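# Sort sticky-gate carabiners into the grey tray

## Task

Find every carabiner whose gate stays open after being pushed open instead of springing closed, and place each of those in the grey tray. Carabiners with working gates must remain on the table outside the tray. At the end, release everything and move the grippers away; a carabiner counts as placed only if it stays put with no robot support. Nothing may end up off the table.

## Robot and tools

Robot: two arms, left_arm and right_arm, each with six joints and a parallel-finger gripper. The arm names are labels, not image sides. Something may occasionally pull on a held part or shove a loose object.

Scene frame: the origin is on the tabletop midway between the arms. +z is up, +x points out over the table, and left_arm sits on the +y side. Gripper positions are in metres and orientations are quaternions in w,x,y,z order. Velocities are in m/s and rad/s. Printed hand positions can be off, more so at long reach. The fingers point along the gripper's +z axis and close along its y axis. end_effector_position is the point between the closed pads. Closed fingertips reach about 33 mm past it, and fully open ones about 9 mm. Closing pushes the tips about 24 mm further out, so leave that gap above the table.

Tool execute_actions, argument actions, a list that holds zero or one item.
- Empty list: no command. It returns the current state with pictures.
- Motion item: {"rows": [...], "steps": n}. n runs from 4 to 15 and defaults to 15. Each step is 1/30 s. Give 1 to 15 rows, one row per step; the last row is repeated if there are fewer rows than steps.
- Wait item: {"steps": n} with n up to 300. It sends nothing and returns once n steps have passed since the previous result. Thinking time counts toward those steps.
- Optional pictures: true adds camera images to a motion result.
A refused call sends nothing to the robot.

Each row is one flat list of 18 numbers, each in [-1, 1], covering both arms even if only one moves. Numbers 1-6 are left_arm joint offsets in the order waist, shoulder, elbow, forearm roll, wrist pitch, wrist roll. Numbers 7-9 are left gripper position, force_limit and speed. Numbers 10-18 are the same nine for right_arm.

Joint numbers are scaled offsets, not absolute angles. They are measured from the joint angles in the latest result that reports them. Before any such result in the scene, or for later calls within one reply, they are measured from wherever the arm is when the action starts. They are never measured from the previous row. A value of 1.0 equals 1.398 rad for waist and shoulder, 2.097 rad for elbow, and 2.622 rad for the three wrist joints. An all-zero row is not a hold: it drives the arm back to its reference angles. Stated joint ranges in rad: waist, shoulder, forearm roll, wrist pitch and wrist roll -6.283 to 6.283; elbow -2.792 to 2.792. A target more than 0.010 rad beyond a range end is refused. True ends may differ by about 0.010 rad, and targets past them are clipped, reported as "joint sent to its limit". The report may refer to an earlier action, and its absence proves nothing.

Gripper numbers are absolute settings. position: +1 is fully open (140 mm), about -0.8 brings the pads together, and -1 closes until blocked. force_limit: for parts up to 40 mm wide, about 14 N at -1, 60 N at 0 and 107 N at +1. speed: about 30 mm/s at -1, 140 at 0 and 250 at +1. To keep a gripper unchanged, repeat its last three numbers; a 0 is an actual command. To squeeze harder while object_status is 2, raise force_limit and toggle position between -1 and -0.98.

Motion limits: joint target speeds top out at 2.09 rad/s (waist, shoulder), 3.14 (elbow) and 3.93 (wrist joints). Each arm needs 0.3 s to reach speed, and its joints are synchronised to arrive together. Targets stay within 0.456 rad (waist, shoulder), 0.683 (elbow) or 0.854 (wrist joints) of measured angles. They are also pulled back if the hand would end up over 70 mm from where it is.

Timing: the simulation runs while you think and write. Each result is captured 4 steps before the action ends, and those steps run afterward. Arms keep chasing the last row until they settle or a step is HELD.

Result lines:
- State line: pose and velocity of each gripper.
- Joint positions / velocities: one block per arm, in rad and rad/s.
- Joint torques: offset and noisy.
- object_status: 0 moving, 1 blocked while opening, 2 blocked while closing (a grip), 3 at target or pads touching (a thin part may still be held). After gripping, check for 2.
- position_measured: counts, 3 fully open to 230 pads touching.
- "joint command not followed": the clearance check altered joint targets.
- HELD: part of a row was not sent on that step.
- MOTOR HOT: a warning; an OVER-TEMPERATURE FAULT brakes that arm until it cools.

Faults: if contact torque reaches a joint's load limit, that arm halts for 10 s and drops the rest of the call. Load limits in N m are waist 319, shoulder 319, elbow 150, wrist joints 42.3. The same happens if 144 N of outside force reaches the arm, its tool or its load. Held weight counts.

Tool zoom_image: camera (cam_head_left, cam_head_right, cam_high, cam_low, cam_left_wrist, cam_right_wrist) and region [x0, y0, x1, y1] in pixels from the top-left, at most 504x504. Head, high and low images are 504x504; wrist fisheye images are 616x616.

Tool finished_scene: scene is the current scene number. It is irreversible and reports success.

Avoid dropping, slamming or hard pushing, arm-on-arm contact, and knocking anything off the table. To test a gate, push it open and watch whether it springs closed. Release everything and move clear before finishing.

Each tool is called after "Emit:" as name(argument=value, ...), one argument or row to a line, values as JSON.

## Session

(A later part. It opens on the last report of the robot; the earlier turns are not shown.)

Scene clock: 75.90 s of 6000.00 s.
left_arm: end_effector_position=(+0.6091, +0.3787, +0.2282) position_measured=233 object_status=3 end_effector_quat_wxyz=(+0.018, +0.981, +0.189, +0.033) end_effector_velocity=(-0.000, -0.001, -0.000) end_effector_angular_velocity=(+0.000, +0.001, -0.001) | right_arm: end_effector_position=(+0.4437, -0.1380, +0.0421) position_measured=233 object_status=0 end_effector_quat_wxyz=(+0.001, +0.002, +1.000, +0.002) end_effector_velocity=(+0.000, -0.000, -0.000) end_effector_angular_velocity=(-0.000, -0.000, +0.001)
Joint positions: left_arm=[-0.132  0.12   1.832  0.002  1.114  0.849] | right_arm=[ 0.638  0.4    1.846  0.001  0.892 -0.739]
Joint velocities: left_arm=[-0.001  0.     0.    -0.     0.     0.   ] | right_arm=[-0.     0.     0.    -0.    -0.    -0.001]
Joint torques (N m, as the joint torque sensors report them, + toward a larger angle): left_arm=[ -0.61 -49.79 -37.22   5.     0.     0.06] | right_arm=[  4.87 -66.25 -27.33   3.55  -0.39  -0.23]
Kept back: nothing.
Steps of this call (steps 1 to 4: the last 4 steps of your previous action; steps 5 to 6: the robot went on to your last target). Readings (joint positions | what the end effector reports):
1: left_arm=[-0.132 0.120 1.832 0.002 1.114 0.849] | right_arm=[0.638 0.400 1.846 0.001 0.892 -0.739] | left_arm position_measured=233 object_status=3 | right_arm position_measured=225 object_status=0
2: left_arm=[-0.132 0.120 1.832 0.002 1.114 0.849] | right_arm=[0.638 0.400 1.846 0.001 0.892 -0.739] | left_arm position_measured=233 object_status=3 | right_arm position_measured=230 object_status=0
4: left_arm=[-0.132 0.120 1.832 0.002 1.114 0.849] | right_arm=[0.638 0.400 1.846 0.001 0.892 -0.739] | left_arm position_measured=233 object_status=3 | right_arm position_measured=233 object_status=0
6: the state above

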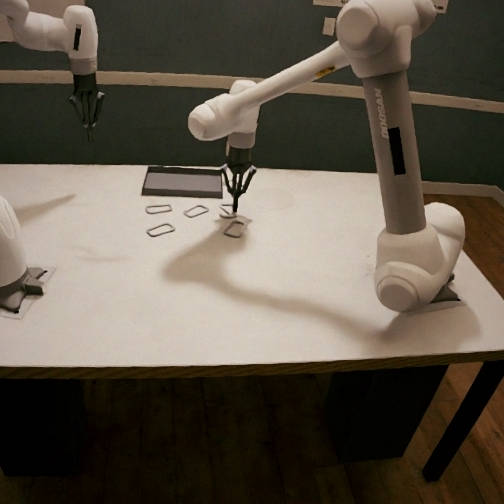

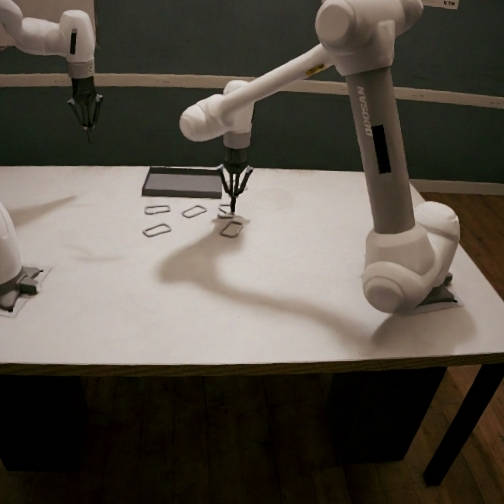

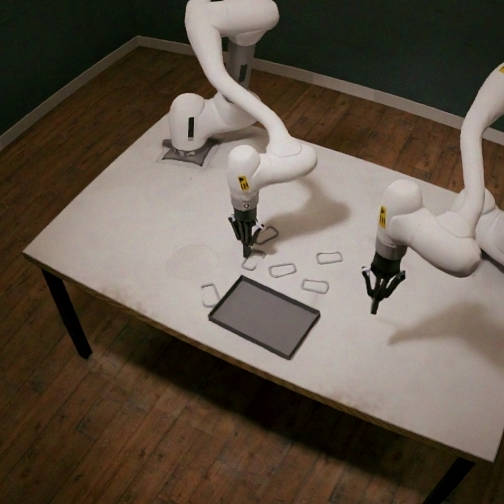

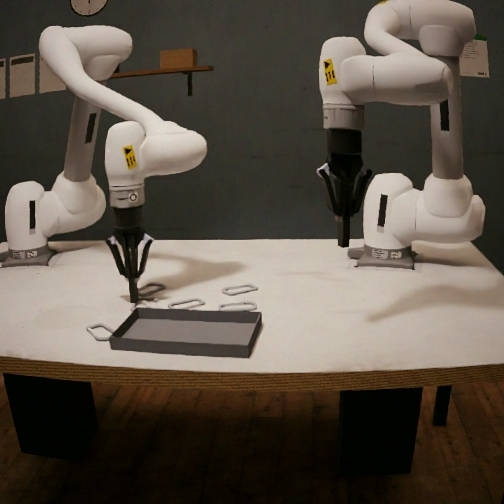

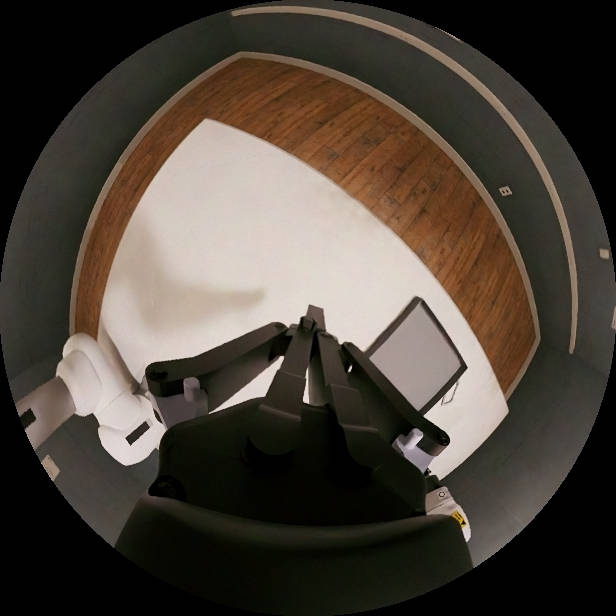

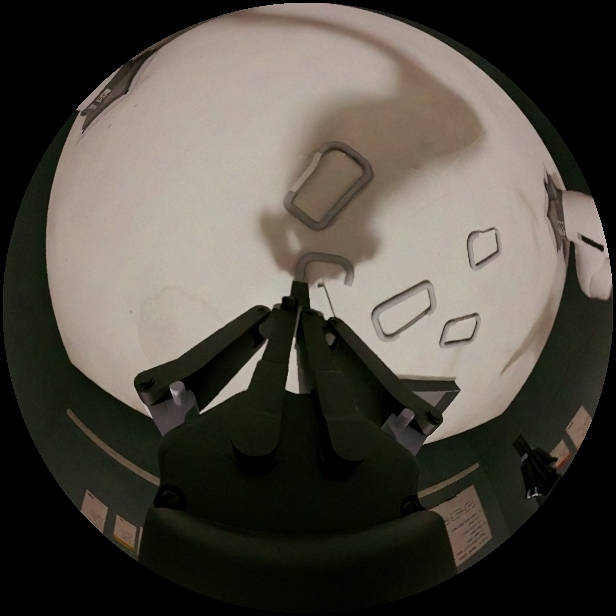

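Emit:
execute_actions(
  actions=[
    {"rows":[[0,0,0,0,0,0, -1,0,0, 0,-0.003,-0.0016,0,0.003,0,-0.56,0,0],[0,0,0,0,0,0, -1,0,0, 0,-0.003,-0.0016,0,0.003,0,-0.56,0,0],[0,0,0,0,0,0, -1,0,0, 0,-0.003,-0.0016,0,0.003,0,-0.56,0,0],[0,0,0,0,0,0, -1,0,0, 0,-0.003,-0.0016,0,0.003,0,-0.56,0,0],[0,0,0,0,0,0, -1,0,0, 0,-0.003,-0.0016,0,0.003,0,-0.56,0,0],[0,0,0,0,0,0, -1,0,0, 0,-0.003,-0.0016,0,0.003,0,-0.56,0,0],[0,0,0,0,0,0, -1,0,0, 0,-0.003,-0.0016,0,0.003,0,-0.56,0,0],[0,0,0,0,0,0, -1,0,0, 0,0.0022,0.0012,0,-0.0022,0,-0.56,0,0]],"steps":15},
  ],
)

Emit:
execute_actions(
  actions=[
    {"steps":6},
  ],
  pictures=true,
)

Emit:
zoom_image(
  camera="cam_right_wrist",
  region=[200,200,400,400],
)

Scene clock: 76.50 s of 6000.00 s.
left_arm: end_effector_position=(+0.6091, +0.3787, +0.2282) position_measured=233 object_status=3 end_effector_quat_wxyz=(+0.018, +0.981, +0.189, +0.033) end_effector_velocity=(+0.000, +0.000, -0.000) end_effector_angular_velocity=(+0.000, +0.001, -0.000) | right_arm: end_effector_position=(+0.4437, -0.1381, +0.0412) position_measured=200 object_status=0 end_effector_quat_wxyz=(+0.001, +0.002, +1.000, +0.002) end_effector_velocity=(-0.000, +0.000, -0.033) end_effector_angular_velocity=(+0.003, -0.002, -0.001)
Joint positions: left_arm=[-0.132  0.12   1.832  0.002  1.114  0.849] | right_arm=[ 0.638  0.4    1.846  0.001  0.89  -0.739]
Joint velocities: left_arm=[ 0.     0.001 -0.    -0.     0.     0.001] | right_arm=[-0.     0.033  0.024  0.001 -0.061  0.   ]
Joint torques (N m, as the joint torque sensors report them, + toward a larger angle): left_arm=[  0.28 -50.19 -37.01   4.89   0.01  -0.06] | right_arm=[  3.03 -83.32 -34.57   3.86  -0.18  -0.12]
Steps of this call (steps 1 to 7: the robot went on to your last target; steps 8 to 18: the first 11 steps of this action). Readings (joint positions | what the end effector reports):
8: left_arm=[-0.132 0.120 1.832 0.002 1.114 0.849] | right_arm=[0.638 0.400 1.846 0.001 0.892 -0.739] | left_arm position_measured=233 object_status=3 | right_arm position_measured=233 object_status=0
9: left_arm=[-0.132 0.120 1.832 0.002 1.114 0.849] | right_arm=[0.638 0.399 1.845 0.001 0.893 -0.739] | left_arm position_measured=233 object_status=3 | right_arm position_measured=233 object_status=0
11: left_arm=[-0.132 0.120 1.832 0.002 1.114 0.849] | right_arm=[0.638 0.397 1.843 0.001 0.897 -0.739] | left_arm position_measured=233 object_status=3 | right_arm position_measured=216 object_status=0
15: left_arm=[-0.132 0.120 1.832 0.002 1.114 0.849] | right_arm=[0.638 0.396 1.842 0.001 0.899 -0.739] | left_arm position_measured=233 object_status=3 | right_arm position_measured=200 object_status=0
18: the state above

Scene clock: 76.70 s of 6000.00 s.
left_arm: end_effector_position=(+0.6091, +0.3787, +0.2282) position_measured=233 object_status=3 end_effector_quat_wxyz=(+0.018, +0.981, +0.189, +0.033) end_effector_velocity=(-0.000, -0.001, +0.000) end_effector_angular_velocity=(+0.000, -0.000, -0.003) | right_arm: end_effector_position=(+0.4436, -0.1381, +0.0391) position_measured=200 object_status=3 end_effector_quat_wxyz=(+0.001, +0.002, +1.000, +0.002) end_effector_velocity=(+0.000, -0.000, -0.000) end_effector_angular_velocity=(+0.001, -0.002, +0.001)
Joint positions: left_arm=[-0.132  0.12   1.832  0.002  1.114  0.849] | right_arm=[ 0.638  0.403  1.848  0.001  0.886 -0.739]
Joint velocities: left_arm=[-0.002 -0.    -0.     0.     0.     0.   ] | right_arm=[ 0.    -0.001  0.002 -0.001 -0.003 -0.001]
Joint torques (N m, as the joint torque sensors report them, + toward a larger angle): left_arm=[ -0.31 -50.04 -36.83   4.99   0.01   0.06] | right_arm=[  3.62 -74.47 -31.42   3.74  -0.14  -0.36]
Kept back: nothing.
Steps of this call (steps 1 to 4: the last 4 steps of your previous action; steps 5 to 6: the robot went on to your last target). Readings (joint positions | what the end effector reports):
1: left_arm=[-0.132 0.120 1.832 0.002 1.114 0.849] | right_arm=[0.638 0.401 1.847 0.001 0.889 -0.739] | left_arm position_measured=233 object_status=3 | right_arm position_measured=200 object_status=0
2: left_arm=[-0.132 0.120 1.832 0.002 1.114 0.849] | right_arm=[0.638 0.402 1.847 0.001 0.888 -0.739] | left_arm position_measured=233 object_status=3 | right_arm position_measured=200 object_status=0
4: left_arm=[-0.132 0.120 1.832 0.002 1.114 0.849] | right_arm=[0.638 0.402 1.848 0.001 0.887 -0.739] | left_arm position_measured=233 object_status=3 | right_arm position_measured=200 object_status=3
6: the state above

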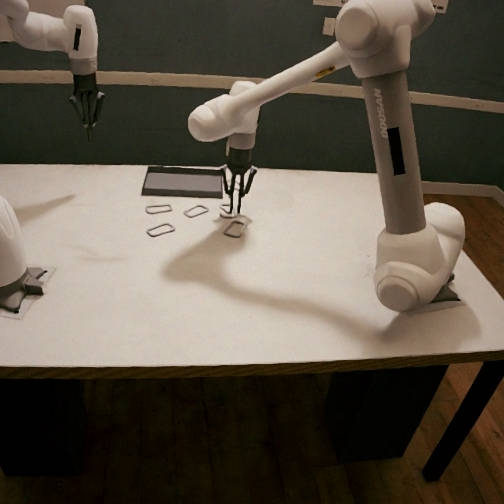

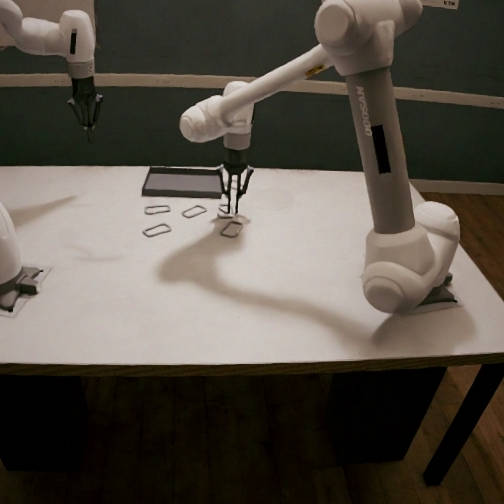

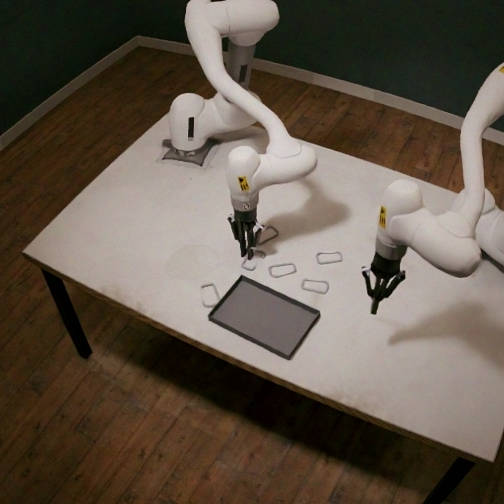

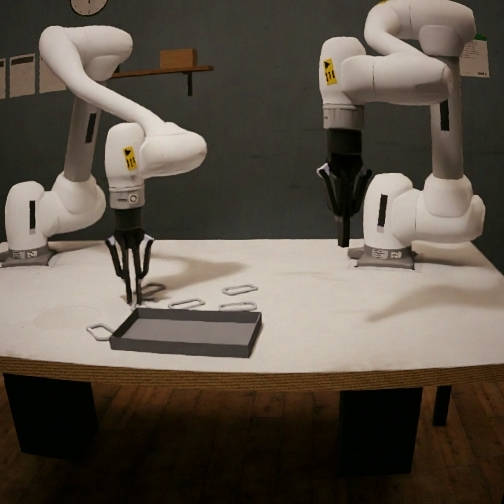

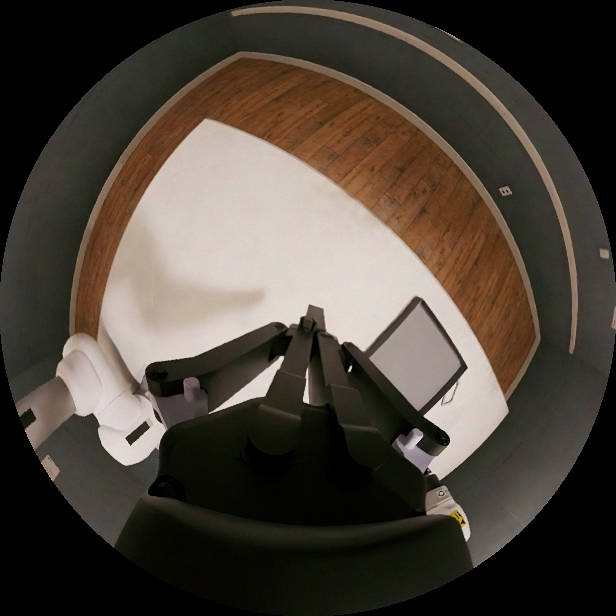

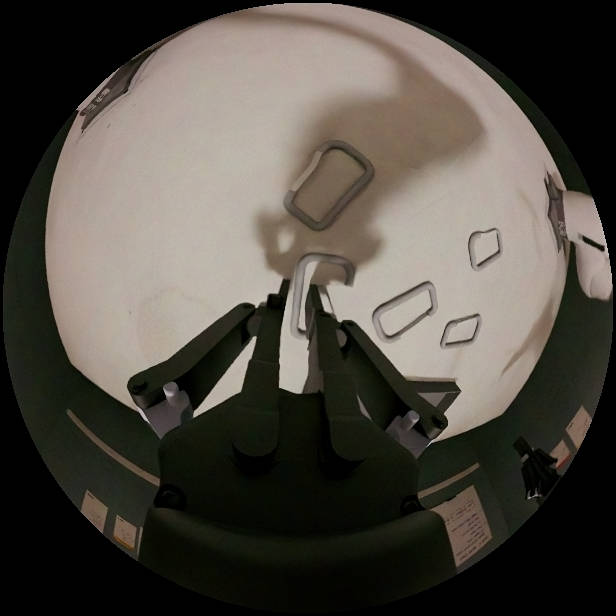

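Region (200, 200, 400, 400) of cam_right_wrist's 616x616 image, scaled by 2.520, with more detail than that image has.

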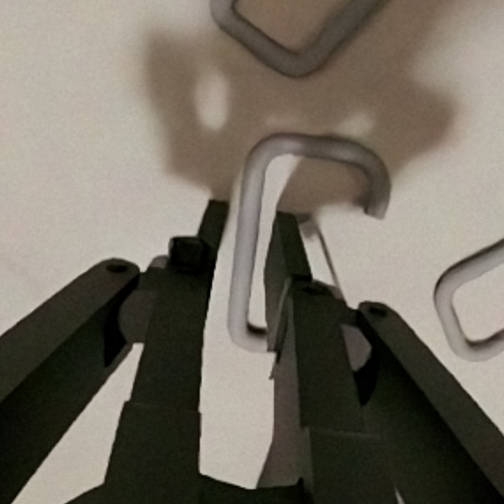

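Emit:
execute_actions(
  actions=[
    {"rows":[[0,0,0,0,0,0, -1,0,0, 0,0.0018,0.001,0,-0.0018,0,-0.56,0,0]],"steps":12},
  ],
)

Emit:
execute_actions(
  actions=[
    {"steps":4},
  ],
)

Scene clock: 77.10 s of 6000.00 s.
left_arm: end_effector_position=(+0.6091, +0.3787, +0.2282) position_measured=233 object_status=3 end_effector_quat_wxyz=(+0.018, +0.981, +0.189, +0.033) end_effector_velocity=(-0.000, -0.000, -0.000) end_effector_angular_velocity=(-0.001, +0.001, -0.000) | right_arm: end_effector_position=(+0.4435, -0.1382, +0.0366) position_measured=200 object_status=3 end_effector_quat_wxyz=(+0.001, +0.002, +1.000, +0.002) end_effector_velocity=(-0.000, +0.000, -0.001) end_effector_angular_velocity=(+0.001, -0.000, -0.001)
Joint positions: left_arm=[-0.132  0.12   1.832  0.002  1.114  0.849] | right_arm=[ 0.638  0.405  1.85   0.001  0.882 -0.739]
Joint velocities: left_arm=[ 0.     0.     0.    -0.001  0.     0.001] | right_arm=[ 0.     0.     0.001  0.    -0.002  0.   ]
Joint torques (N m, as the joint torque sensors report them, + toward a larger angle): left_arm=[ -0.59 -49.06 -37.09   4.9   -0.01  -0.01] | right_arm=[  4.19 -73.82 -31.92   3.48  -0.07  -0.41]
Steps of this call (steps 1 to 4: the robot went on to your last target; steps 5 to 12: the first 8 steps of this action). Readings (joint positions | what the end effector reports):
5: left_arm=[-0.132 0.120 1.832 0.002 1.114 0.849] | right_arm=[0.638 0.403 1.848 0.001 0.886 -0.739] | left_arm position_measured=233 object_status=3 | right_arm position_measured=200 object_status=3
6: left_arm=[-0.132 0.120 1.832 0.002 1.114 0.849] | right_arm=[0.638 0.403 1.849 0.001 0.885 -0.739] | left_arm position_measured=233 object_status=3 | right_arm position_measured=200 object_status=3
8: left_arm=[-0.132 0.120 1.832 0.002 1.114 0.849] | right_arm=[0.638 0.404 1.850 0.001 0.883 -0.739] | left_arm position_measured=233 object_status=3 | right_arm position_measured=200 object_status=3
12: the state above

Scene clock: 77.23 s of 6000.00 s.
left_arm: end_effector_position=(+0.6091, +0.3787, +0.2282) position_measured=233 object_status=3 end_effector_quat_wxyz=(+0.018, +0.981, +0.189, +0.033) end_effector_velocity=(-0.000, -0.001, +0.001) end_effector_angular_velocity=(-0.000, -0.001, -0.003) | right_arm: end_effector_position=(+0.4435, -0.1382, +0.0365) position_measured=200 object_status=3 end_effector_quat_wxyz=(+0.001, +0.002, +1.000, +0.002) end_effector_velocity=(-0.000, -0.000, +0.001) end_effector_angular_velocity=(+0.001, -0.000, -0.000)
Joint positions: left_arm=[-0.132  0.12   1.832  0.002  1.114  0.849] | right_arm=[ 0.638  0.405  1.85   0.001  0.882 -0.739]
Joint velocities: left_arm=[-0.002 -0.001 -0.     0.    -0.     0.001] | right_arm=[-0.    -0.001  0.001  0.001 -0.     0.   ]
Joint torques (N m, as the joint torque sensors report them, + toward a larger angle): left_arm=[ -0.26 -50.29 -37.12   4.99   0.02   0.02] | right_arm=[  3.87 -76.02 -31.6    3.64  -0.13  -0.14]
Kept back: nothing.
Steps of this call (steps 1 to 4: the last 4 steps of your previous action). Readings (joint positions | what the end effector reports):
1: left_arm=[-0.132 0.120 1.832 0.002 1.114 0.849] | right_arm=[0.638 0.405 1.850 0.001 0.882 -0.739] | left_arm position_measured=233 object_status=3 | right_arm position_measured=200 object_status=3
2: left_arm=[-0.132 0.120 1.832 0.002 1.114 0.849] | right_arm=[0.638 0.405 1.850 0.001 0.882 -0.739] | left_arm position_measured=233 object_status=3 | right_arm position_measured=200 object_status=3
4: the state above

Still no contact at .0365. Close here.

Emit:
execute_actions(
  actions=[
    {"rows":[[0,0,0,0,0,0, -1,0,0, 0,0,0,0,0,0,-1,0.2,-0.3]],"steps":15},
  ],
)

Emit:
execute_actions(
  actions=[
    {"steps":5},
  ],
)

Scene clock: 77.70 s of 6000.00 s.
left_arm: end_effector_position=(+0.6091, +0.3787, +0.2282) position_measured=233 object_status=3 end_effector_quat_wxyz=(+0.018, +0.981, +0.189, +0.033) end_effector_velocity=(+0.000, +0.000, +0.000) end_effector_angular_velocity=(-0.001, -0.000, +0.002) | right_arm: end_effector_position=(+0.4435, -0.1382, +0.0365) position_measured=223 object_status=0 end_effector_quat_wxyz=(+0.001, +0.002, +1.000, +0.002) end_effector_velocity=(-0.000, +0.000, -0.001) end_effector_angular_velocity=(-0.001, +0.000, +0.001)
Joint positions: left_arm=[-0.132  0.12   1.832  0.002  1.114  0.849] | right_arm=[ 0.638  0.405  1.85   0.001  0.882 -0.739]
Joint velocities: left_arm=[ 0.001 -0.    -0.    -0.001  0.    -0.001] | right_arm=[ 0.     0.001  0.    -0.    -0.    -0.001]
Joint torques (N m, as the joint torque sensors report them, + toward a larger angle): left_arm=[ -0.2  -49.8  -37.09   4.94  -0.03   0.05] | right_arm=[  3.   -62.78 -24.41   3.81  -0.82  -0.26]
Steps of this call (steps 1 to 3: the robot went on to your last target; steps 4 to 14: the first 11 steps of this action). Readings (joint positions | what the end effector reports):
4: left_arm=[-0.132 0.120 1.832 0.002 1.114 0.849] | right_arm=[0.638 0.405 1.850 0.001 0.882 -0.739] | left_arm position_measured=233 object_status=3 | right_arm position_measured=200 object_status=0
5: left_arm=[-0.132 0.120 1.832 0.002 1.114 0.849] | right_arm=[0.638 0.405 1.850 0.001 0.882 -0.739] | left_arm position_measured=233 object_status=3 | right_arm position_measured=202 object_status=0
7: left_arm=[-0.132 0.120 1.832 0.002 1.114 0.849] | right_arm=[0.638 0.405 1.850 0.001 0.882 -0.739] | left_arm position_measured=233 object_status=3 | right_arm position_measured=213 object_status=0
11: left_arm=[-0.132 0.120 1.832 0.002 1.114 0.849] | right_arm=[0.638 0.405 1.850 0.001 0.882 -0.739] | left_arm position_measured=233 object_status=3 | right_arm position_measured=222 object_status=0
14: the state above

Scene clock: 77.87 s of 6000.00 s.
left_arm: end_effector_position=(+0.6091, +0.3787, +0.2282) position_measured=233 object_status=3 end_effector_quat_wxyz=(+0.018, +0.981, +0.189, +0.033) end_effector_velocity=(+0.000, -0.000, -0.000) end_effector_angular_velocity=(-0.001, +0.001, +0.001) | right_arm: end_effector_position=(+0.4435, -0.1382, +0.0365) position_measured=223 object_status=2 end_effector_quat_wxyz=(+0.001, +0.002, +1.000, +0.002) end_effector_velocity=(+0.000, -0.000, +0.000) end_effector_angular_velocity=(+0.000, -0.000, -0.001)
Joint positions: left_arm=[-0.132  0.12   1.832  0.002  1.114  0.849] | right_arm=[ 0.638  0.405  1.85   0.001  0.882 -0.739]
Joint velocities: left_arm=[ 0.     0.001 -0.    -0.001 -0.     0.   ] | right_arm=[-0.001 -0.001  0.    -0.     0.     0.   ]
Joint torques (N m, as the joint torque sensors report them, + toward a larger angle): left_arm=[ -0.07 -49.86 -37.08   4.95  -0.04   0.02] | right_arm=[  3.27 -62.77 -24.53   3.53  -0.77  -0.23]
Kept back: nothing.
Steps of this call (steps 1 to 4: the last 4 steps of your previous action; step 5: the robot went on to your last target). Readings (joint positions | what the end effector reports):
1: left_arm=[-0.132 0.120 1.832 0.002 1.114 0.849] | right_arm=[0.638 0.405 1.850 0.001 0.882 -0.739] | left_arm position_measured=233 object_status=3 | right_arm position_measured=223 object_status=0
2: left_arm=[-0.132 0.120 1.832 0.002 1.114 0.849] | right_arm=[0.638 0.405 1.850 0.001 0.882 -0.739] | left_arm position_measured=233 object_status=3 | right_arm position_measured=223 object_status=0
4: left_arm=[-0.132 0.120 1.832 0.002 1.114 0.849] | right_arm=[0.638 0.405 1.850 0.001 0.882 -0.739] | left_arm position_measured=233 object_status=3 | right_arm position_measured=223 object_status=0
5: the state above

Emit:
execute_actions(
  actions=[
    {"rows":[[0,0,0,0,0,0, -1,0,0, 0,-0.046,-0.024,0,0.046,0,-1,0.2,-0.3]],"steps":12},
  ],
)

Emit:
execute_actions(
  actions=[
    {"rows":[[0.1,0,0,0,0,0, -1,0,0, -0.02,0.245,-0.255,0,0.07,-0.011,-1,0.2,-0.3]],"steps":15},
  ],
)

Emit:
execute_actions(
  actions=[
    {"steps":15},
  ],
  pictures=true,
)

Scene clock: 78.47 s of 6000.00 s.
left_arm: end_effector_position=(+0.6091, +0.3787, +0.2282) position_measured=233 object_status=3 end_effector_quat_wxyz=(+0.018, +0.981, +0.189, +0.033) end_effector_velocity=(+0.000, +0.000, -0.001) end_effector_angular_velocity=(+0.000, +0.001, +0.000) | right_arm: end_effector_position=(+0.4427, -0.1391, +0.1002) position_measured=223 object_status=2 end_effector_quat_wxyz=(-0.000, +0.002, +1.000, +0.000) end_effector_velocity=(-0.007, -0.007, +0.039) end_effector_angular_velocity=(-0.015, +0.015, -0.001)
Joint positions: left_arm=[-0.132  0.12   1.832  0.002  1.114  0.849] | right_arm=[ 0.638  0.343  1.802  0.001  0.997 -0.739]
Joint velocities: left_arm=[ 0.001  0.001 -0.    -0.    -0.     0.   ] | right_arm=[-0.    -0.039 -0.027  0.     0.087  0.   ]
Joint torques (N m, as the joint torque sensors report them, + toward a larger angle): left_arm=[  0.08 -48.98 -37.26   4.89   0.01   0.03] | right_arm=[  3.62 -54.32 -26.88   3.03  -0.16  -0.28]
Steps of this call (steps 1 to 10: the robot went on to your last target; steps 11 to 18: the first 8 steps of this action). Readings (joint positions | what the end effector reports):
11: left_arm=[-0.132 0.120 1.832 0.002 1.114 0.849] | right_arm=[0.638 0.405 1.850 0.001 0.882 -0.739] | left_arm position_measured=233 object_status=3 | right_arm position_measured=223 object_status=2
12: left_arm=[-0.132 0.120 1.832 0.002 1.114 0.849] | right_arm=[0.638 0.402 1.848 0.001 0.889 -0.739] | left_arm position_measured=233 object_status=3 | right_arm position_measured=223 object_status=2
14: left_arm=[-0.132 0.120 1.832 0.002 1.114 0.849] | right_arm=[0.638 0.375 1.826 0.001 0.939 -0.739] | left_arm position_measured=233 object_status=3 | right_arm position_measured=223 object_status=2
18: the state above

Scene clock: 78.97 s of 6000.00 s.
left_arm: end_effector_position=(+0.6272, +0.4617, +0.2282) position_measured=233 object_status=3 end_effector_quat_wxyz=(+0.016, +0.966, +0.256, +0.034) end_effector_velocity=(+0.003, +0.023, +0.001) end_effector_angular_velocity=(-0.000, -0.001, +0.037) | right_arm: end_effector_position=(+0.5345, -0.0556, +0.1055) position_measured=223 object_status=2 end_effector_quat_wxyz=(+0.001, +0.002, +1.000, +0.001) end_effector_velocity=(+0.304, +0.265, -0.019) end_effector_angular_velocity=(+0.007, -0.007, -0.001)
Joint positions: left_arm=[0.005 0.12  1.832 0.002 1.114 0.849] | right_arm=[ 0.625  0.51   1.535  0.001  1.093 -0.754]
Joint velocities: left_arm=[ 0.038 -0.001  0.     0.     0.     0.001] | right_arm=[-0.048  0.583 -0.9    0.     0.307 -0.047]
Joint torques (N m, as the joint torque sensors report them, + toward a larger angle): left_arm=[ -7.15 -50.36 -37.85   4.62  -0.07   0.1 ] | right_arm=[  3.59 -85.86 -35.19   3.81   0.08  -0.27]
Steps of this call (steps 1 to 4: the last 4 steps of your previous action; steps 5 to 15: the first 11 steps of this action, its rows measured from where the robot was after step 4). Readings (joint positions | what the end effector reports):
4: left_arm=[-0.132 0.120 1.832 0.002 1.114 0.849] | right_arm=[0.638 0.341 1.800 0.001 1.002 -0.739] | left_arm position_measured=233 object_status=3 | right_arm position_measured=223 object_status=2
5: left_arm=[-0.132 0.120 1.832 0.002 1.114 0.849] | right_arm=[0.638 0.341 1.800 0.001 1.002 -0.739] | left_arm position_measured=233 object_status=3 | right_arm position_measured=223 object_status=2
6: left_arm=[-0.128 0.120 1.832 0.002 1.114 0.849] | right_arm=[0.638 0.344 1.794 0.001 1.004 -0.739] | left_arm position_measured=233 object_status=3 | right_arm position_measured=223 object_status=2
8: left_arm=[-0.099 0.120 1.832 0.002 1.114 0.849] | right_arm=[0.636 0.372 1.749 0.001 1.020 -0.742] | left_arm position_measured=233 object_status=3 | right_arm position_measured=223 object_status=2
12: left_arm=[-0.014 0.120 1.832 0.002 1.114 0.849] | right_arm=[0.629 0.452 1.625 0.001 1.062 -0.749] | left_arm position_measured=233 object_status=3 | right_arm position_measured=223 object_status=2
15: the state above

Scene clock: 79.47 s of 6000.00 s.
left_arm: end_effector_position=(+0.6275, +0.4632, +0.2282) position_measured=233 object_status=3 end_effector_quat_wxyz=(+0.016, +0.966, +0.257, +0.034) end_effector_velocity=(+0.000, -0.001, -0.001) end_effector_angular_velocity=(+0.001, +0.001, -0.001) | right_arm: end_effector_position=(+0.6213, +0.0174, +0.0943) position_measured=223 object_status=2 end_effector_quat_wxyz=(+0.002, +0.002, +1.000, +0.003) end_effector_velocity=(+0.003, +0.003, -0.001) end_effector_angular_velocity=(+0.000, -0.000, -0.000)
Joint positions: left_arm=[0.008 0.12  1.832 0.002 1.114 0.849] | right_arm=[ 0.61   0.683  1.266  0.001  1.185 -0.768]
Joint velocities: left_arm=[-0.001  0.001  0.     0.001 -0.    -0.001] | right_arm=[-0.001  0.007 -0.01   0.     0.003 -0.001]
Joint torques (N m, as the joint torque sensors report them, + toward a larger angle): left_arm=[ -0.49 -49.79 -37.23   4.87  -0.1   -0.03] | right_arm=[   2.85 -107.11  -36.22    4.36   -0.47   -0.34]
Kept back: nothing.
Steps of this call (steps 1 to 4: the last 4 steps of your previous action; steps 5 to 15: the robot went on to your last target). Readings (joint positions | what the end effector reports):
1: left_arm=[0.006 0.120 1.832 0.002 1.114 0.849] | right_arm=[0.623 0.530 1.505 0.001 1.103 -0.755] | left_arm position_measured=233 object_status=3 | right_arm position_measured=223 object_status=2
2: left_arm=[0.007 0.120 1.832 0.002 1.114 0.849] | right_arm=[0.621 0.550 1.474 0.001 1.114 -0.757] | left_arm position_measured=233 object_status=3 | right_arm position_measured=223 object_status=2
4: left_arm=[0.007 0.120 1.832 0.002 1.114 0.849] | right_arm=[0.618 0.590 1.411 0.001 1.135 -0.760] | left_arm position_measured=233 object_status=3 | right_arm position_measured=223 object_status=2
8: left_arm=[0.008 0.120 1.832 0.002 1.114 0.849] | right_arm=[0.612 0.663 1.298 0.001 1.174 -0.766] | left_arm position_measured=233 object_status=3 | right_arm position_measured=223 object_status=2
15: the state above

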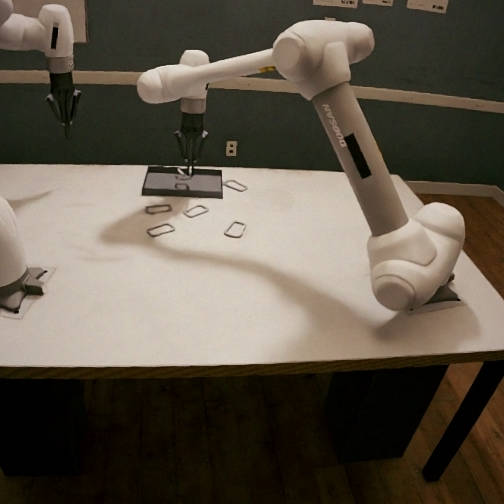

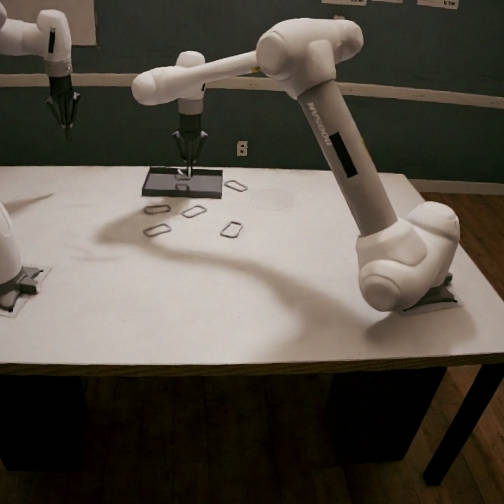

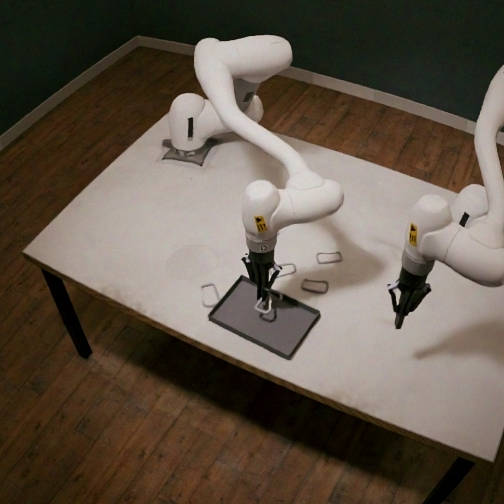

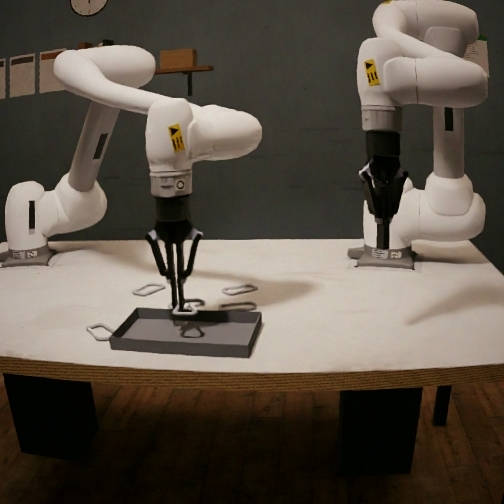

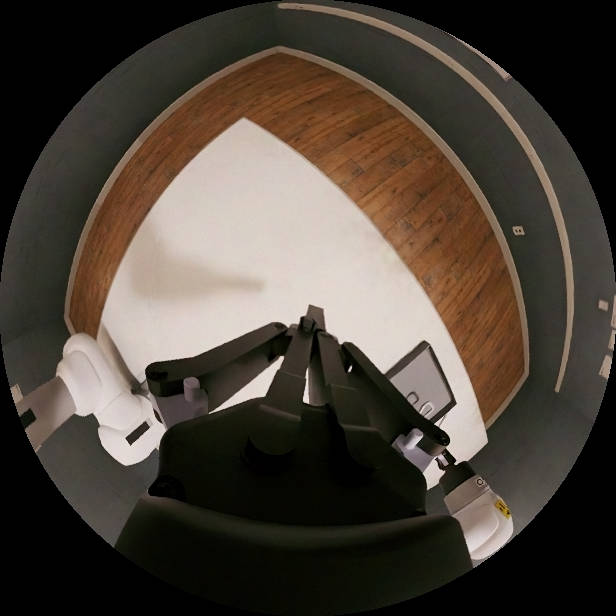

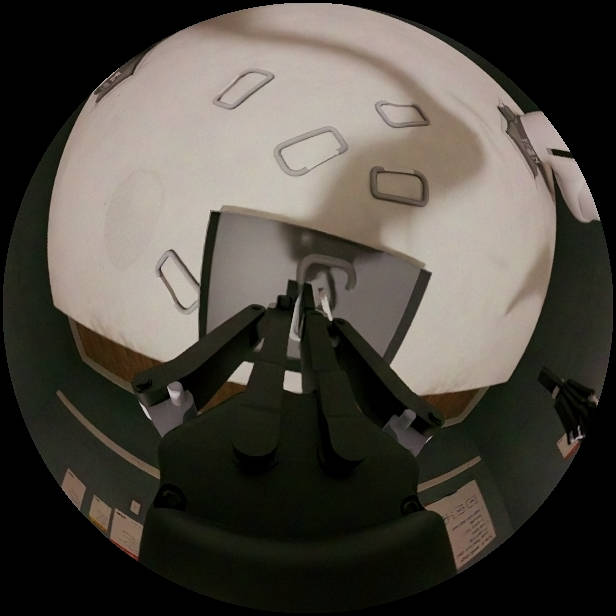

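Emit:
execute_actions(
  actions=[
    {"rows":[[0,0,0,0,0,0, -1,0,0, -0.013,0.03,-0.003,0,-0.014,-0.007,-1,0.2,-0.3],[0,0,0,0,0,0, -1,0,0, -0.013,0.03,-0.003,0,-0.014,-0.007,-1,0.2,-0.3],[0,0,0,0,0,0, -1,0,0, -0.013,0.03,-0.003,0,-0.014,-0.007,-1,0.2,-0.3],[0,0,0,0,0,0, -1,0,0, -0.013,0.03,-0.003,0,-0.014,-0.007,-1,0.2,-0.3],[0,0,0,0,0,0, -1,0,0, -0.013,0.03,-0.003,0,-0.014,-0.007,-1,0.2,-0.3],[0,0,0,0,0,0, -1,0,0, -0.013,0.03,-0.003,0,-0.014,-0.007,-1,0.2,-0.3],[0,0,0,0,0,0, -1,0,0, -0.013,0.03,-0.003,0,-0.014,-0.007,-1,0.2,-0.3],[0,0,0,0,0,0, -1,0,0, -0.013,0.03,-0.003,0,-0.014,-0.007,-1,0.2,-0.3],[0,0,0,0,0,0, -1,0,0, -0.013,0.03,-0.003,0,-0.014,-0.007,-1,0.2,-0.3],[0,0,0,0,0,0, -1,0,0, -0.013,0.03,-0.003,0,-0.014,-0.007,-0.55,0.2,0]],"steps":15},
  ],
)

Emit:
execute_actions(
  actions=[
    {"rows":[[0,0,0,0,0,0, -1,0,0, 0,0,0,0,0,0,-0.55,0.2,0],[0,0,0,0,0,0, -1,0,0, 0,0,0,0,0,0,-0.55,0.2,0],[0,0,0,0,0,0, -1,0,0, 0,0,0,0,0,0,-0.55,0.2,0],[0,0,0,0,0,0, -1,0,0, 0,0,0,0,0,0,-0.55,0.2,0],[0,0,0,0,0,0, -1,0,0, 0,-0.04,-0.015,0,0.034,0,-0.55,0.2,0]],"steps":15},
  ],
  pictures=true,
)

Scene clock: 80.23 s of 6000.00 s.
left_arm: end_effector_position=(+0.6275, +0.4632, +0.2282) position_measured=233 object_status=3 end_effector_quat_wxyz=(+0.016, +0.966, +0.257, +0.034) end_effector_velocity=(-0.000, -0.000, -0.000) end_effector_angular_velocity=(-0.001, +0.001, +0.000) | right_arm: end_effector_position=(+0.6423, +0.0150, +0.0595) position_measured=223 object_status=0 end_effector_quat_wxyz=(+0.003, +0.002, +1.000, +0.003) end_effector_velocity=(+0.003, -0.000, -0.005) end_effector_angular_velocity=(+0.000, -0.001, +0.001)
Joint positions: left_arm=[0.008 0.12  1.832 0.002 1.114 0.849] | right_arm=[ 0.592  0.725  1.26   0.001  1.149 -0.786]
Joint velocities: left_arm=[-0.     0.     0.    -0.001  0.     0.   ] | right_arm=[-0.002  0.005 -0.001 -0.    -0.005 -0.003]
Joint torques (N m, as the joint torque sensors report them, + toward a larger angle): left_arm=[ -0.4  -49.41 -36.85   4.98  -0.05  -0.03] | right_arm=[   3.61 -109.28  -37.6     4.11    0.12   -0.22]
Steps of this call (steps 1 to 12: the robot went on to your last target; steps 13 to 23: the first 11 steps of this action). Readings (joint positions | what the end effector reports):
13: left_arm=[0.008 0.120 1.832 0.002 1.114 0.849] | right_arm=[0.610 0.684 1.265 0.001 1.185 -0.768] | left_arm position_measured=233 object_status=3 | right_arm position_measured=223 object_status=2
14: left_arm=[0.008 0.120 1.832 0.002 1.114 0.849] | right_arm=[0.609 0.687 1.265 0.001 1.182 -0.770] | left_arm position_measured=233 object_status=3 | right_arm position_measured=223 object_status=2
16: left_arm=[0.008 0.120 1.832 0.002 1.114 0.849] | right_arm=[0.600 0.708 1.262 0.001 1.164 -0.779] | left_arm position_measured=233 object_status=3 | right_arm position_measured=223 object_status=2
20: left_arm=[0.008 0.120 1.832 0.002 1.114 0.849] | right_arm=[0.593 0.724 1.260 0.001 1.150 -0.786] | left_arm position_measured=233 object_status=3 | right_arm position_measured=223 object_status=2
23: the state above

Scene clock: 80.73 s of 6000.00 s.
left_arm: end_effector_position=(+0.6275, +0.4632, +0.2282) position_measured=233 object_status=3 end_effector_quat_wxyz=(+0.016, +0.966, +0.257, +0.034) end_effector_velocity=(+0.000, -0.000, -0.001) end_effector_angular_velocity=(-0.000, +0.002, -0.000) | right_arm: end_effector_position=(+0.6365, +0.0090, +0.1226) position_measured=199 object_status=3 end_effector_quat_wxyz=(+0.003, +0.002, +1.000, +0.003) end_effector_velocity=(-0.015, -0.015, +0.081) end_effector_angular_velocity=(-0.013, +0.013, -0.000)
Joint positions: left_arm=[0.008 0.12  1.832 0.002 1.114 0.849] | right_arm=[ 0.592  0.673  1.23   0.001  1.231 -0.787]
Joint velocities: left_arm=[ 0.     0.002  0.    -0.001  0.     0.001] | right_arm=[-0.    -0.069 -0.033 -0.     0.121  0.   ]
Joint torques (N m, as the joint torque sensors report them, + toward a larger angle): left_arm=[ -0.47 -49.74 -36.91   4.8   -0.03   0.16] | right_arm=[ -1.24 -70.4  -24.95   3.    -0.54  -0.25]
Steps of this call (steps 1 to 4: the last 4 steps of your previous action; steps 5 to 15: the first 11 steps of this action, its rows measured from where the robot was after step 4). Readings (joint positions | what the end effector reports):
4: left_arm=[0.008 0.120 1.832 0.002 1.114 0.849] | right_arm=[0.592 0.725 1.260 0.001 1.148 -0.787] | left_arm position_measured=233 object_status=3 | right_arm position_measured=199 object_status=0
5: left_arm=[0.008 0.120 1.832 0.002 1.114 0.849] | right_arm=[0.592 0.725 1.260 0.001 1.148 -0.787] | left_arm position_measured=233 object_status=3 | right_arm position_measured=199 object_status=0
6: left_arm=[0.008 0.120 1.832 0.002 1.114 0.849] | right_arm=[0.592 0.725 1.260 0.001 1.148 -0.787] | left_arm position_measured=233 object_status=3 | right_arm position_measured=199 object_status=0
8: left_arm=[0.008 0.120 1.832 0.002 1.114 0.849] | right_arm=[0.592 0.725 1.260 0.001 1.148 -0.787] | left_arm position_measured=233 object_status=3 | right_arm position_measured=199 object_status=0
12: left_arm=[0.008 0.120 1.832 0.002 1.114 0.849] | right_arm=[0.592 0.697 1.243 0.001 1.194 -0.787] | left_arm position_measured=233 object_status=3 | right_arm position_measured=199 object_status=3
15: the state above

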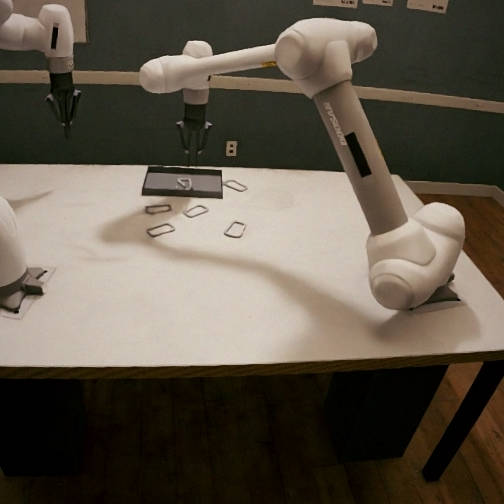

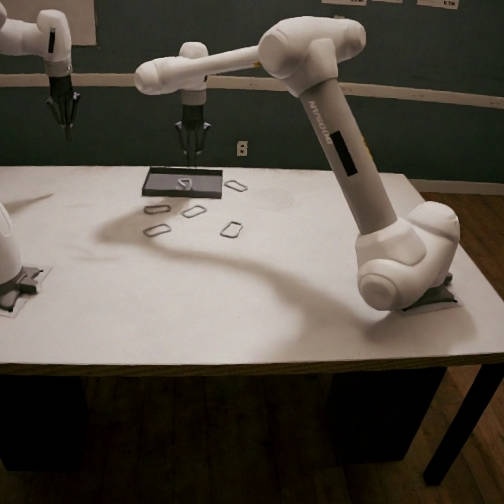

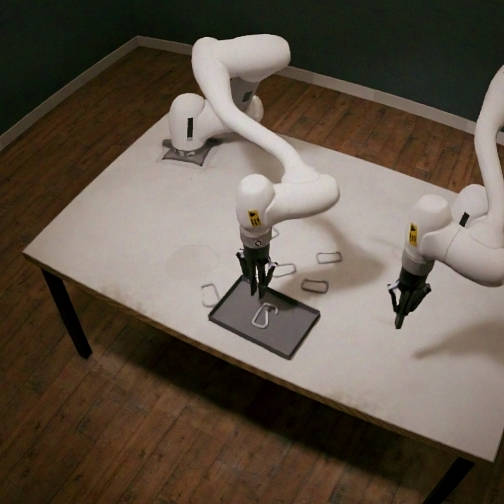

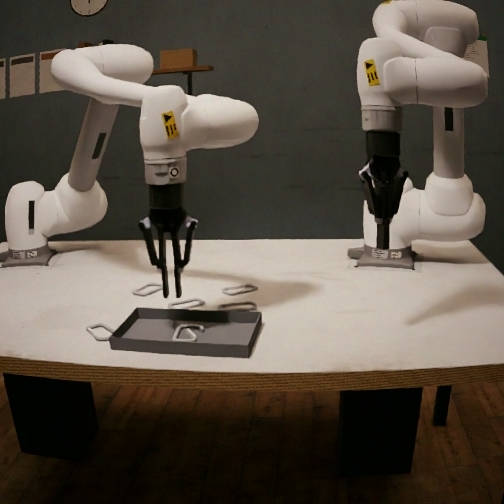

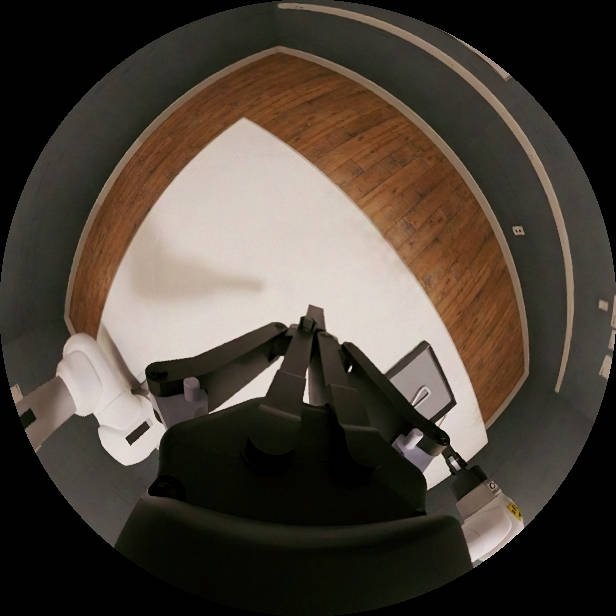

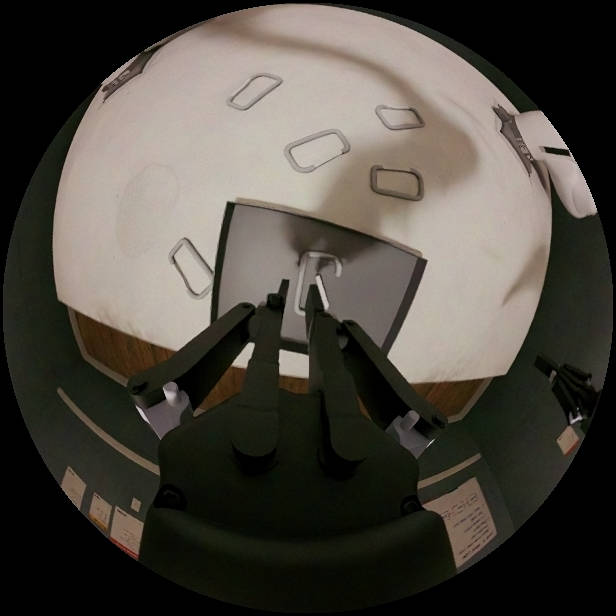

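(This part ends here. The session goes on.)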